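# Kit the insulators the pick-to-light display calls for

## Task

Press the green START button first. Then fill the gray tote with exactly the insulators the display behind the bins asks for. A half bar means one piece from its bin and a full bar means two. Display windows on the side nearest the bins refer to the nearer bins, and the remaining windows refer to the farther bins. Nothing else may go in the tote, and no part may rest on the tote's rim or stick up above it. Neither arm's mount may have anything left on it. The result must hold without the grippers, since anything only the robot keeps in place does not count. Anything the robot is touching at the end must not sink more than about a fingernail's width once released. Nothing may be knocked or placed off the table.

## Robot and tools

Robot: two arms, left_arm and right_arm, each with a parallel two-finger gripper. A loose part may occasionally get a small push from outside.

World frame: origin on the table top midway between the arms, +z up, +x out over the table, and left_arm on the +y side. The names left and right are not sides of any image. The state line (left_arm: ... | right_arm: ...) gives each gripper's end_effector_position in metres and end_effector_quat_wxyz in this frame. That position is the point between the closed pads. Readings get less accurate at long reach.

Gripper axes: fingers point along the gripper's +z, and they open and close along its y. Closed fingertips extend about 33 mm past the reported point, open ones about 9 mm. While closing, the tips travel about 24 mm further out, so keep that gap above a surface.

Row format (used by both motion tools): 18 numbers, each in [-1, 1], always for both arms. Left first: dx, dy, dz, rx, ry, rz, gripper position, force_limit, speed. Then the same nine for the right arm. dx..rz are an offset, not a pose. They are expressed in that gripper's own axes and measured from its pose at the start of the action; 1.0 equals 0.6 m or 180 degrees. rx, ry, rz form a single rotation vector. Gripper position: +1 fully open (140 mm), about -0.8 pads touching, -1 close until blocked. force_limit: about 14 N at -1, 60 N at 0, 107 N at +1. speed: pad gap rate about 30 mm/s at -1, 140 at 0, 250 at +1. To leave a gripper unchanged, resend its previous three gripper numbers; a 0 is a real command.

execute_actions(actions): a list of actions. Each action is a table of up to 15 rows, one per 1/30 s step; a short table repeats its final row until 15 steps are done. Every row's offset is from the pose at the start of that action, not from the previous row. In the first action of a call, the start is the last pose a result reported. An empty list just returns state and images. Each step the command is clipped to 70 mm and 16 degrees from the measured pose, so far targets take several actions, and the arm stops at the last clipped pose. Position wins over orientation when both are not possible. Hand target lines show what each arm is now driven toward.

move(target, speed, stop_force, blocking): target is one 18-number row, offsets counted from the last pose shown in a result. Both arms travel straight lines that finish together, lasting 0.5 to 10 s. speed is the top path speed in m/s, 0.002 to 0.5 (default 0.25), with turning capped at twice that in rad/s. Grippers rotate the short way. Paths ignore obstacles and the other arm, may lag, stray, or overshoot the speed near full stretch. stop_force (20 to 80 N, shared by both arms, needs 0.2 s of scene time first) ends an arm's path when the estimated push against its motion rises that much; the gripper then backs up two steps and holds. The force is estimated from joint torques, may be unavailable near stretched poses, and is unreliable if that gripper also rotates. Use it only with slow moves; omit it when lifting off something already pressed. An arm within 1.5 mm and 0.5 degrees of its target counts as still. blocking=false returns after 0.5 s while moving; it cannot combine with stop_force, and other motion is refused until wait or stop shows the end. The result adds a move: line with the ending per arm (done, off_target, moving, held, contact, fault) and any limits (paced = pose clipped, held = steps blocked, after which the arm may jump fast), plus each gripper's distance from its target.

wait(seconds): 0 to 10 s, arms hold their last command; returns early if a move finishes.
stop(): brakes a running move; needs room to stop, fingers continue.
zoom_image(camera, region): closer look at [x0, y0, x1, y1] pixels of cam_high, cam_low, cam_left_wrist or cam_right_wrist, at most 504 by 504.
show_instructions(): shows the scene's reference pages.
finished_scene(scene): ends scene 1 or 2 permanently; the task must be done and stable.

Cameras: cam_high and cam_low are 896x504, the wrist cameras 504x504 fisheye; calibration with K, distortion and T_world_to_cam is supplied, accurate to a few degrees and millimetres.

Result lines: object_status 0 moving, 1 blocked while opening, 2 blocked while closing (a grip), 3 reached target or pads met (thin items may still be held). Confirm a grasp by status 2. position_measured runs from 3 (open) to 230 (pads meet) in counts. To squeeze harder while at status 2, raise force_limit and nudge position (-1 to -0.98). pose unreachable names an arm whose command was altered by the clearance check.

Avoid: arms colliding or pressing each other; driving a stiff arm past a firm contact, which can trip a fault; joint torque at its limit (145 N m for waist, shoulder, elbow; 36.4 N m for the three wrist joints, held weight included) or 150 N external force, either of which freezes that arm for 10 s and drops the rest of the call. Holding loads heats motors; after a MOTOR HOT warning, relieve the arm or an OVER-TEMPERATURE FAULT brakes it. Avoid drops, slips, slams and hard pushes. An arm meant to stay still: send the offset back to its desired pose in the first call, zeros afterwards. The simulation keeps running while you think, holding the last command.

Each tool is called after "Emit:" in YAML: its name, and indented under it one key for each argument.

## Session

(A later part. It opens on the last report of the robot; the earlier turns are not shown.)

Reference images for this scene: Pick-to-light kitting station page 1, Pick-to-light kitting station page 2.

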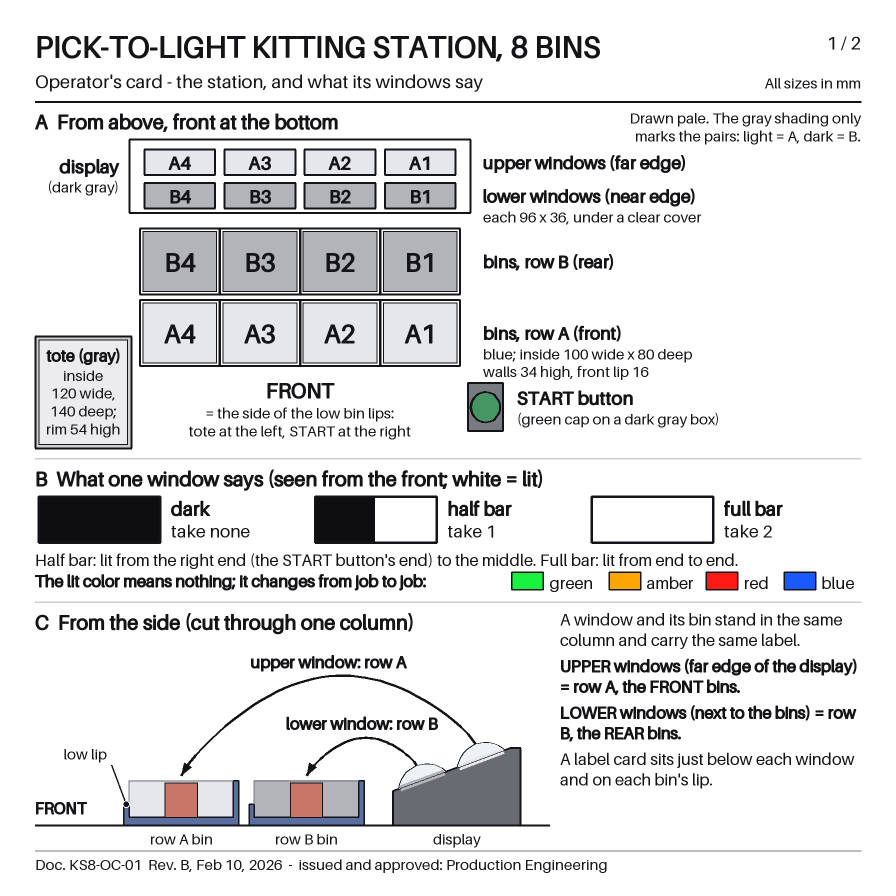

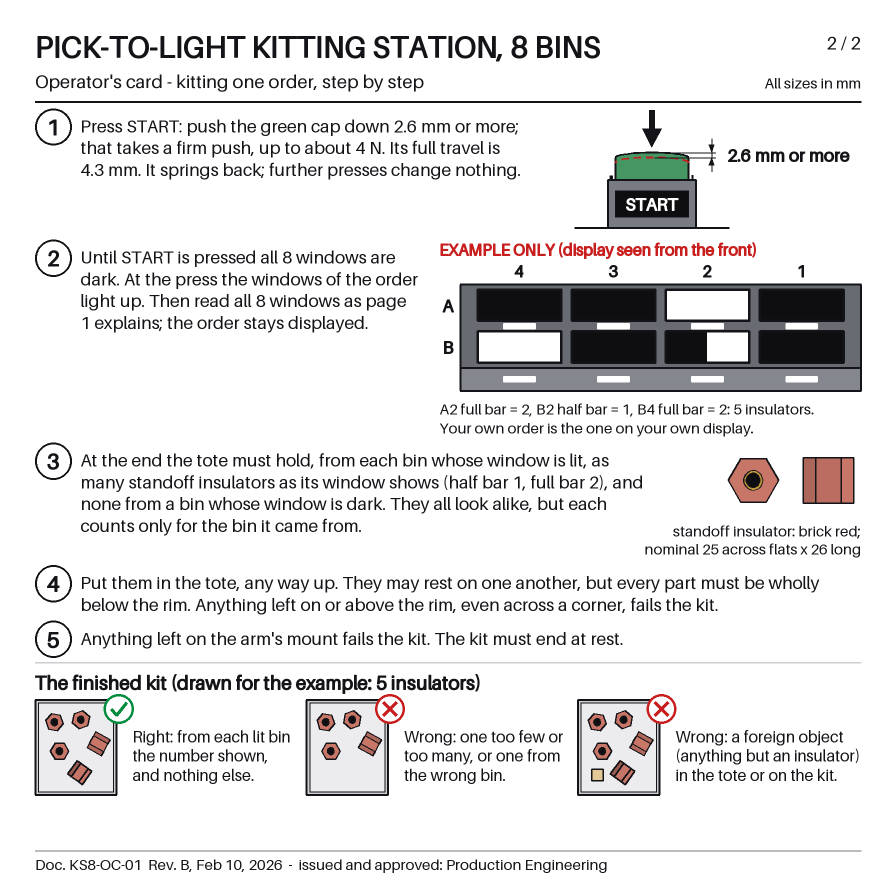

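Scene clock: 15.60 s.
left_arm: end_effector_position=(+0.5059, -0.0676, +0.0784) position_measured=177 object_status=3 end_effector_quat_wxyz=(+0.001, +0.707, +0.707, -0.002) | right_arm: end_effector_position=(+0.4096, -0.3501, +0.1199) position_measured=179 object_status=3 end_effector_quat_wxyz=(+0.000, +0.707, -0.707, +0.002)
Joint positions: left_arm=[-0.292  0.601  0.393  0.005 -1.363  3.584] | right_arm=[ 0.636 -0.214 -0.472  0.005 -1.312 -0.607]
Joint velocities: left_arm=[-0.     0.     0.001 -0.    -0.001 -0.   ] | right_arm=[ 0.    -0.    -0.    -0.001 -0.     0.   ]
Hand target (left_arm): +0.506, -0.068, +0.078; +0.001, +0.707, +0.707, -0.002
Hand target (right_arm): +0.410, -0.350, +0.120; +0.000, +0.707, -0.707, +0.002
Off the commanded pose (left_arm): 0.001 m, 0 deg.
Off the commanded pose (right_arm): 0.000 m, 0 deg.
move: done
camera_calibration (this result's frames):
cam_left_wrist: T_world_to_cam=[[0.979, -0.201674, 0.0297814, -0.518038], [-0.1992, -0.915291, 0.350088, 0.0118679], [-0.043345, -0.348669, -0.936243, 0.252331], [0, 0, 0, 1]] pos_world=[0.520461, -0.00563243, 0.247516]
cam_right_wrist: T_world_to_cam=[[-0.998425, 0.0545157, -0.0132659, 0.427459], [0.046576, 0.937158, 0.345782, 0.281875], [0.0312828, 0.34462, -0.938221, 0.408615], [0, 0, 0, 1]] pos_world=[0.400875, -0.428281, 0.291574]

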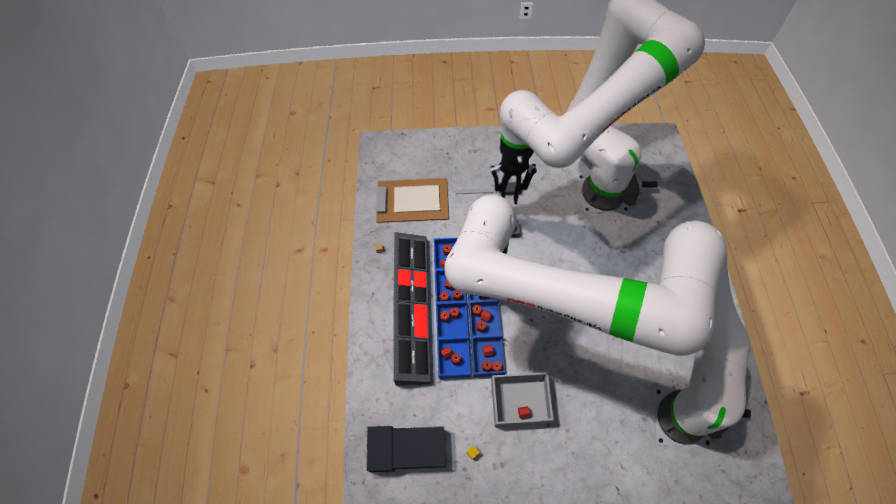

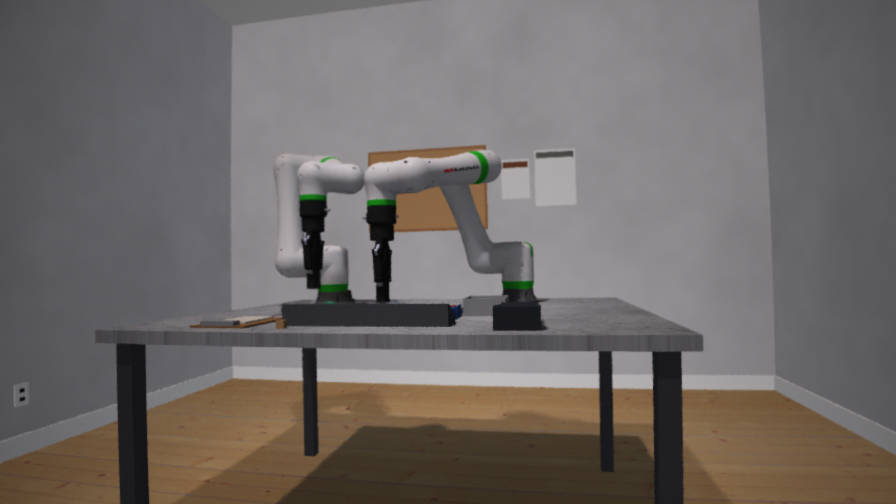

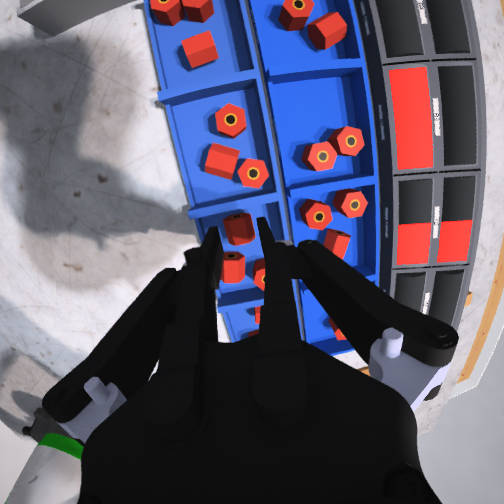

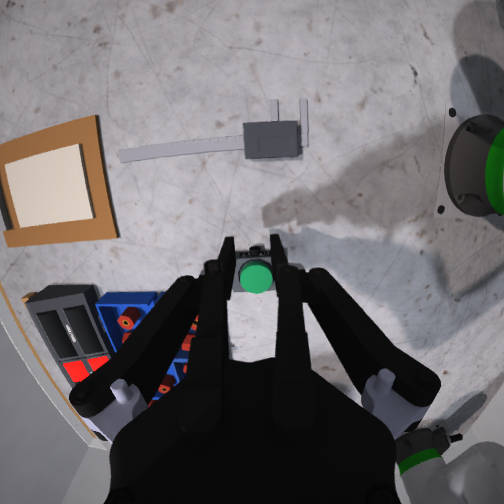

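Well aligned. Descend.

Emit:
zoom_image:
  camera: "cam_left_wrist"
  region: [260, 100, 420, 260]

Emit:
move:
  target: [-0.004,0,0.059,0,0,0,-0.38,-0.5,0,0,0,0,0,0,0,-0.4,-0.5,1]
  speed: 0.05
  stop_force: 25

Emit:
execute_actions:
  actions:
    - [[0,0,0,0,0,0,-1,-0.5,0,0,0,0,0,0,0,-0.4,-0.5,1]]

Emit:
move:
  target: [0,0,-0.078,0,0,0,-1,-0.5,0,0,0,0,0,0,0,-0.4,-0.5,1]
  speed: 0.15

Region (260, 100, 420, 260) of cam_left_wrist's 504x504 image, scaled by 3.150, with more detail than that image has.

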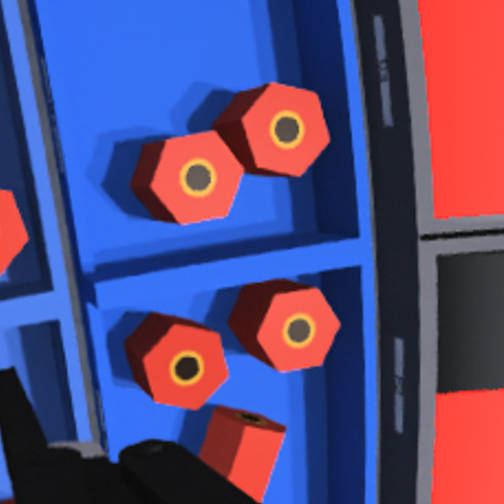

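Scene clock: 16.77 s.
left_arm: end_effector_position=(+0.5059, -0.0701, +0.0430) position_measured=177 object_status=3 end_effector_quat_wxyz=(+0.001, +0.707, +0.707, -0.002) | right_arm: end_effector_position=(+0.4096, -0.3501, +0.1199) position_measured=179 object_status=3 end_effector_quat_wxyz=(+0.000, +0.707, -0.707, +0.002)
Joint positions: left_arm=[-0.295  0.628  0.35   0.005 -1.293  3.588] | right_arm=[ 0.636 -0.214 -0.472  0.005 -1.312 -0.607]
Joint velocities: left_arm=[ 0.    -0.    -0.     0.    -0.001  0.   ] | right_arm=[-0.  0. -0. -0. -0. -0.]
Hand target (left_arm): +0.506, -0.070, +0.043; +0.001, +0.707, +0.707, -0.002
Hand target (right_arm): +0.410, -0.350, +0.120; +0.000, +0.707, -0.707, +0.002
Off the commanded pose (left_arm): 0.000 m, 0 deg.
Off the commanded pose (right_arm): 0.000 m, 0 deg.
move: done
camera_calibration (this result's frames):
cam_left_wrist: T_world_to_cam=[[0.979022, -0.201573, 0.0297316, -0.517567], [-0.199094, -0.915361, 0.349966, 0.0219356], [-0.0433286, -0.348544, -0.93629, 0.218271], [0, 0, 0, 1]] pos_world=[0.520534, -0.00817186, 0.212076]
cam_right_wrist: T_world_to_cam=[[-0.998425, 0.054516, -0.0132658, 0.427459], [0.0465764, 0.937158, 0.345782, 0.281875], [0.0312828, 0.34462, -0.938221, 0.408615], [0, 0, 0, 1]] pos_world=[0.400875, -0.428281, 0.291574]

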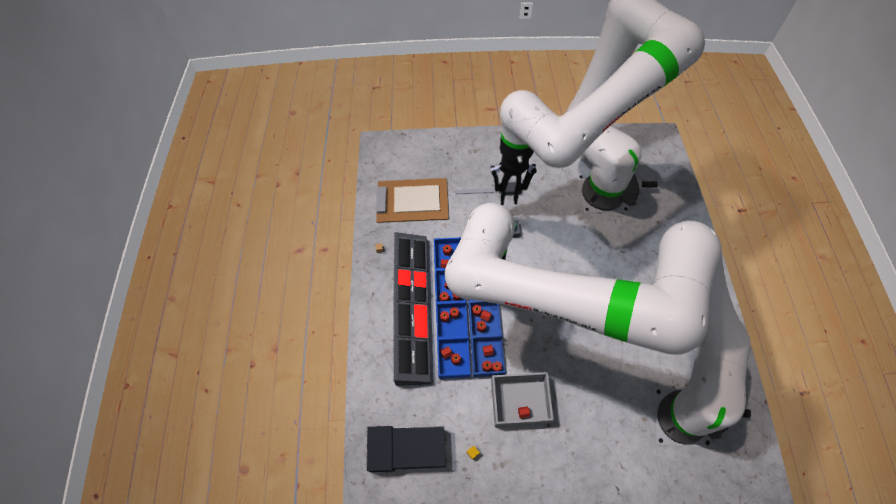

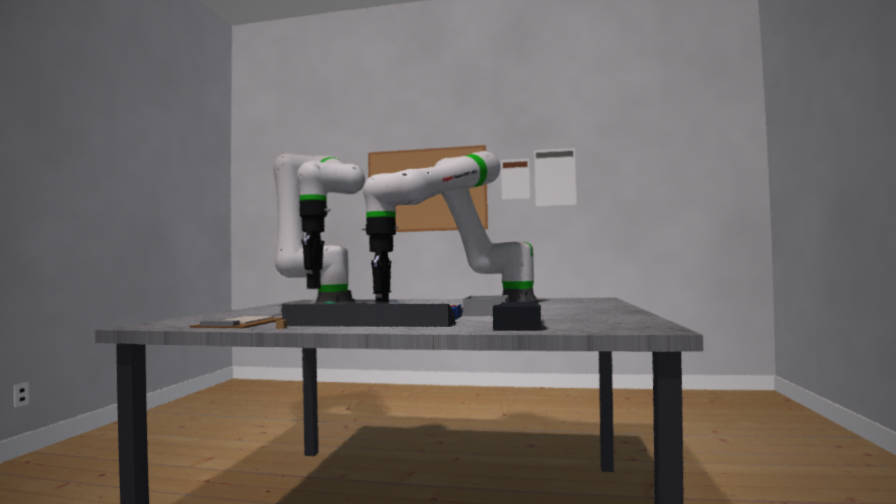

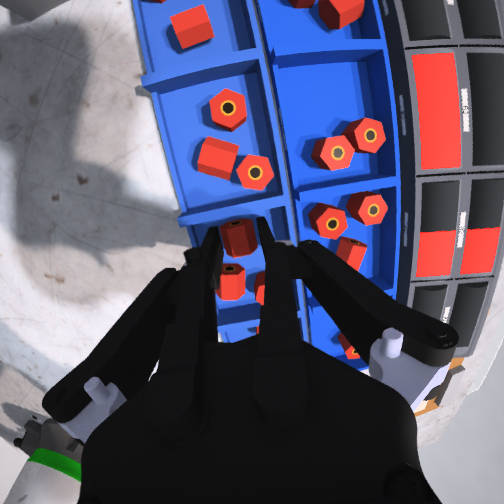

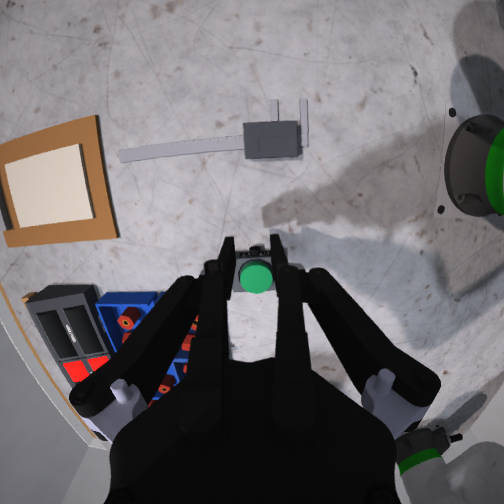

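Scene clock: 17.27 s.
left_arm: end_effector_position=(+0.5059, -0.0701, +0.0430) position_measured=190 object_status=2 end_effector_quat_wxyz=(+0.001, +0.707, +0.707, -0.002) | right_arm: end_effector_position=(+0.4096, -0.3501, +0.1199) position_measured=179 object_status=3 end_effector_quat_wxyz=(+0.000, +0.707, -0.707, +0.002)
Joint positions: left_arm=[-0.295  0.628  0.35   0.005 -1.293  3.588] | right_arm=[ 0.636 -0.214 -0.472  0.005 -1.312 -0.607]
Joint velocities: left_arm=[ 0.002 -0.001  0.001 -0.002  0.001 -0.   ] | right_arm=[-0.    -0.    -0.    -0.001 -0.002 -0.   ]
Hand target (left_arm): +0.506, -0.070, +0.043; +0.001, +0.707, +0.707, -0.002
Hand target (right_arm): +0.410, -0.350, +0.120; +0.000, +0.707, -0.707, +0.002
Off the commanded pose (left_arm): 0.000 m, 0 deg.
Off the commanded pose (right_arm): 0.000 m, 0 deg.
camera_calibration (this result's frames):
cam_left_wrist: T_world_to_cam=[[0.979023, -0.201569, 0.0297491, -0.517574], [-0.199094, -0.91535, 0.349993, 0.0219228], [-0.0433167, -0.348574, -0.93628, 0.21826], [0, 0, 0, 1]] pos_world=[0.520535, -0.00818003, 0.212077]
cam_right_wrist: T_world_to_cam=[[-0.998425, 0.054516, -0.0132659, 0.427459], [0.0465763, 0.937158, 0.345782, 0.281875], [0.0312829, 0.34462, -0.938221, 0.408615], [0, 0, 0, 1]] pos_world=[0.400875, -0.428281, 0.291574]

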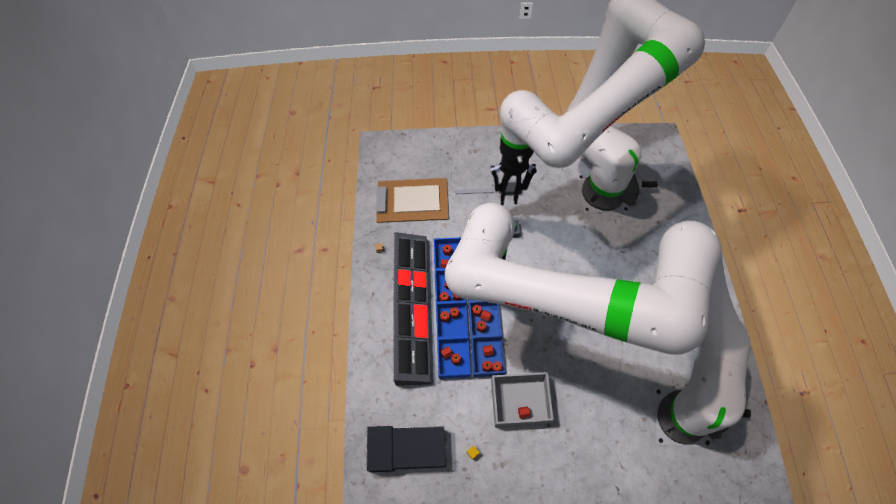

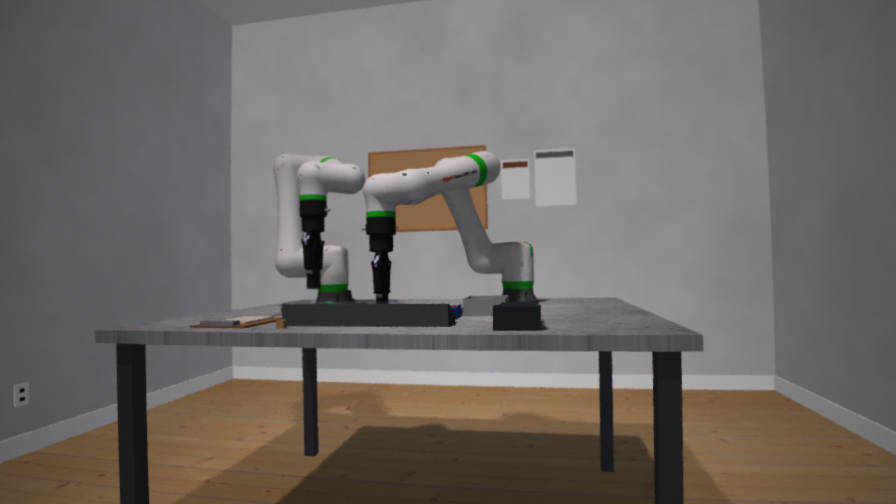

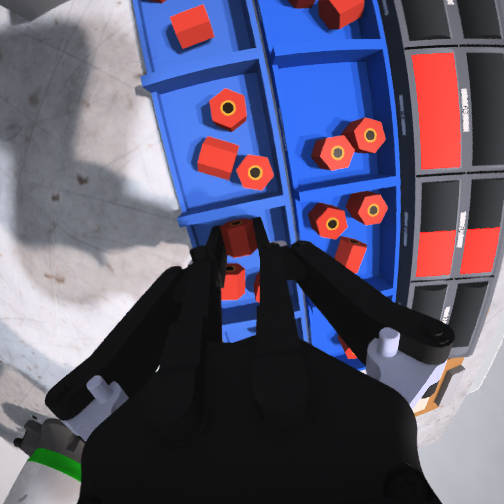

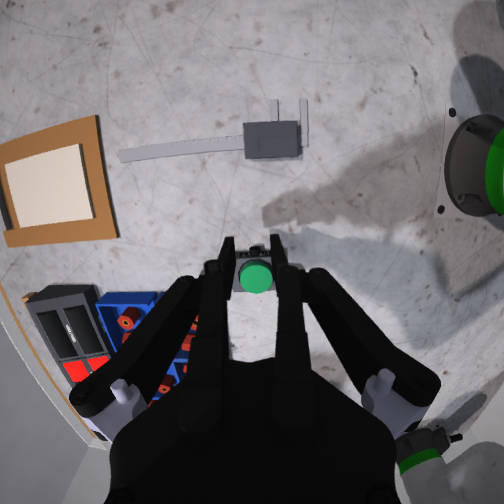

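Scene clock: 18.00 s.
left_arm: end_effector_position=(+0.5058, -0.0700, +0.0899) position_measured=190 object_status=2 end_effector_quat_wxyz=(+0.001, +0.707, +0.707, -0.002) | right_arm: end_effector_position=(+0.4096, -0.3501, +0.1199) position_measured=179 object_status=3 end_effector_quat_wxyz=(+0.000, +0.707, -0.707, +0.002)
Joint positions: left_arm=[-0.295  0.599  0.417  0.005 -1.389  3.588] | right_arm=[ 0.636 -0.214 -0.472  0.005 -1.312 -0.607]
Joint velocities: left_arm=[ 0.002  0.    -0.001  0.001 -0.001 -0.   ] | right_arm=[ 0.    -0.001 -0.     0.    -0.     0.   ]
Hand target (left_arm): +0.506, -0.070, +0.090; +0.001, +0.707, +0.707, -0.002
Hand target (right_arm): +0.410, -0.350, +0.120; +0.000, +0.707, -0.707, +0.002
Off the commanded pose (left_arm): 0.000 m, 0 deg.
Off the commanded pose (right_arm): 0.000 m, 0 deg.
move: done
camera_calibration (this result's frames):
cam_left_wrist: T_world_to_cam=[[0.97898, -0.201751, 0.0299013, -0.518833], [-0.199311, -0.915246, 0.350141, 0.00571645], [-0.0432744, -0.348741, -0.93622, 0.262214], [0, 0, 0, 1]] pos_world=[0.520414, -0.0079987, 0.259002]
cam_right_wrist: T_world_to_cam=[[-0.998425, 0.054516, -0.0132657, 0.427459], [0.0465764, 0.937158, 0.345782, 0.281875], [0.0312827, 0.34462, -0.938221, 0.408615], [0, 0, 0, 1]] pos_world=[0.400875, -0.428281, 0.291574]

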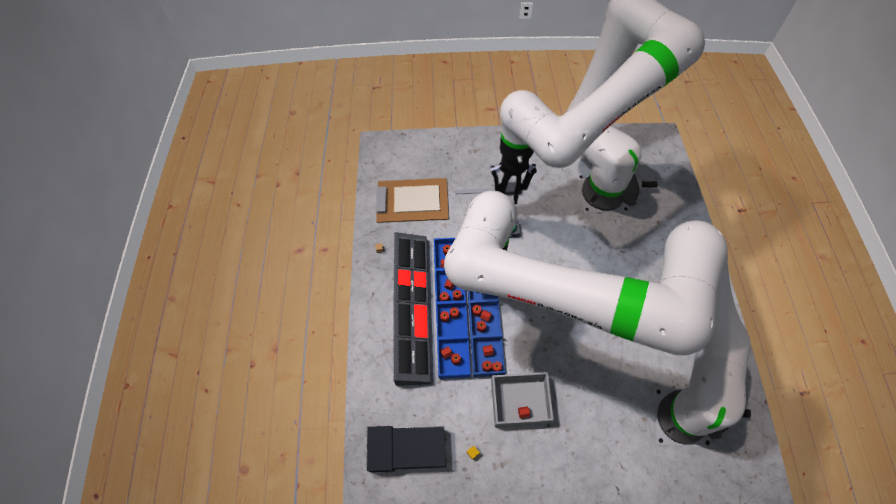

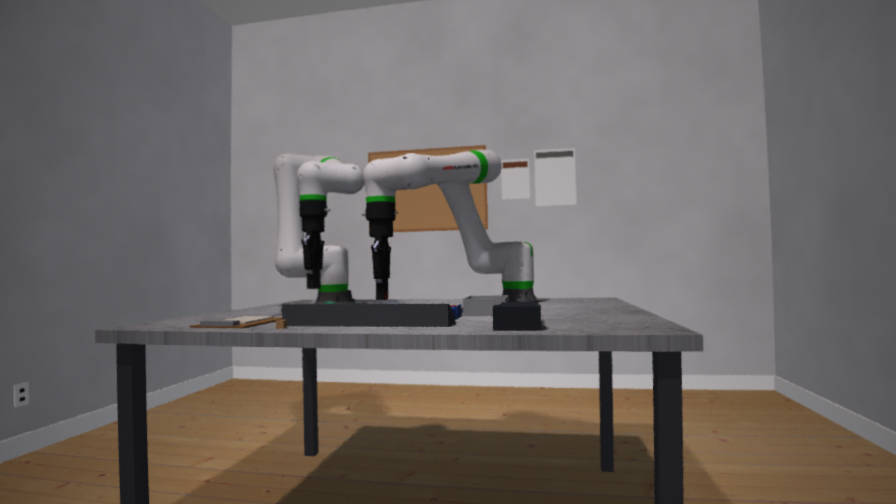

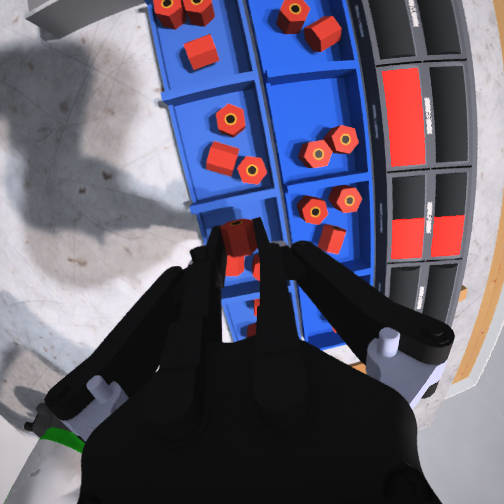

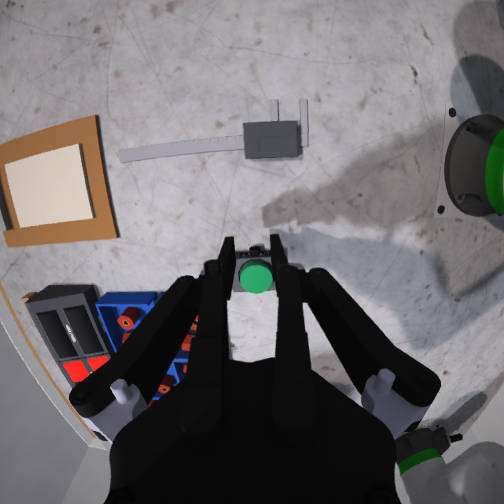

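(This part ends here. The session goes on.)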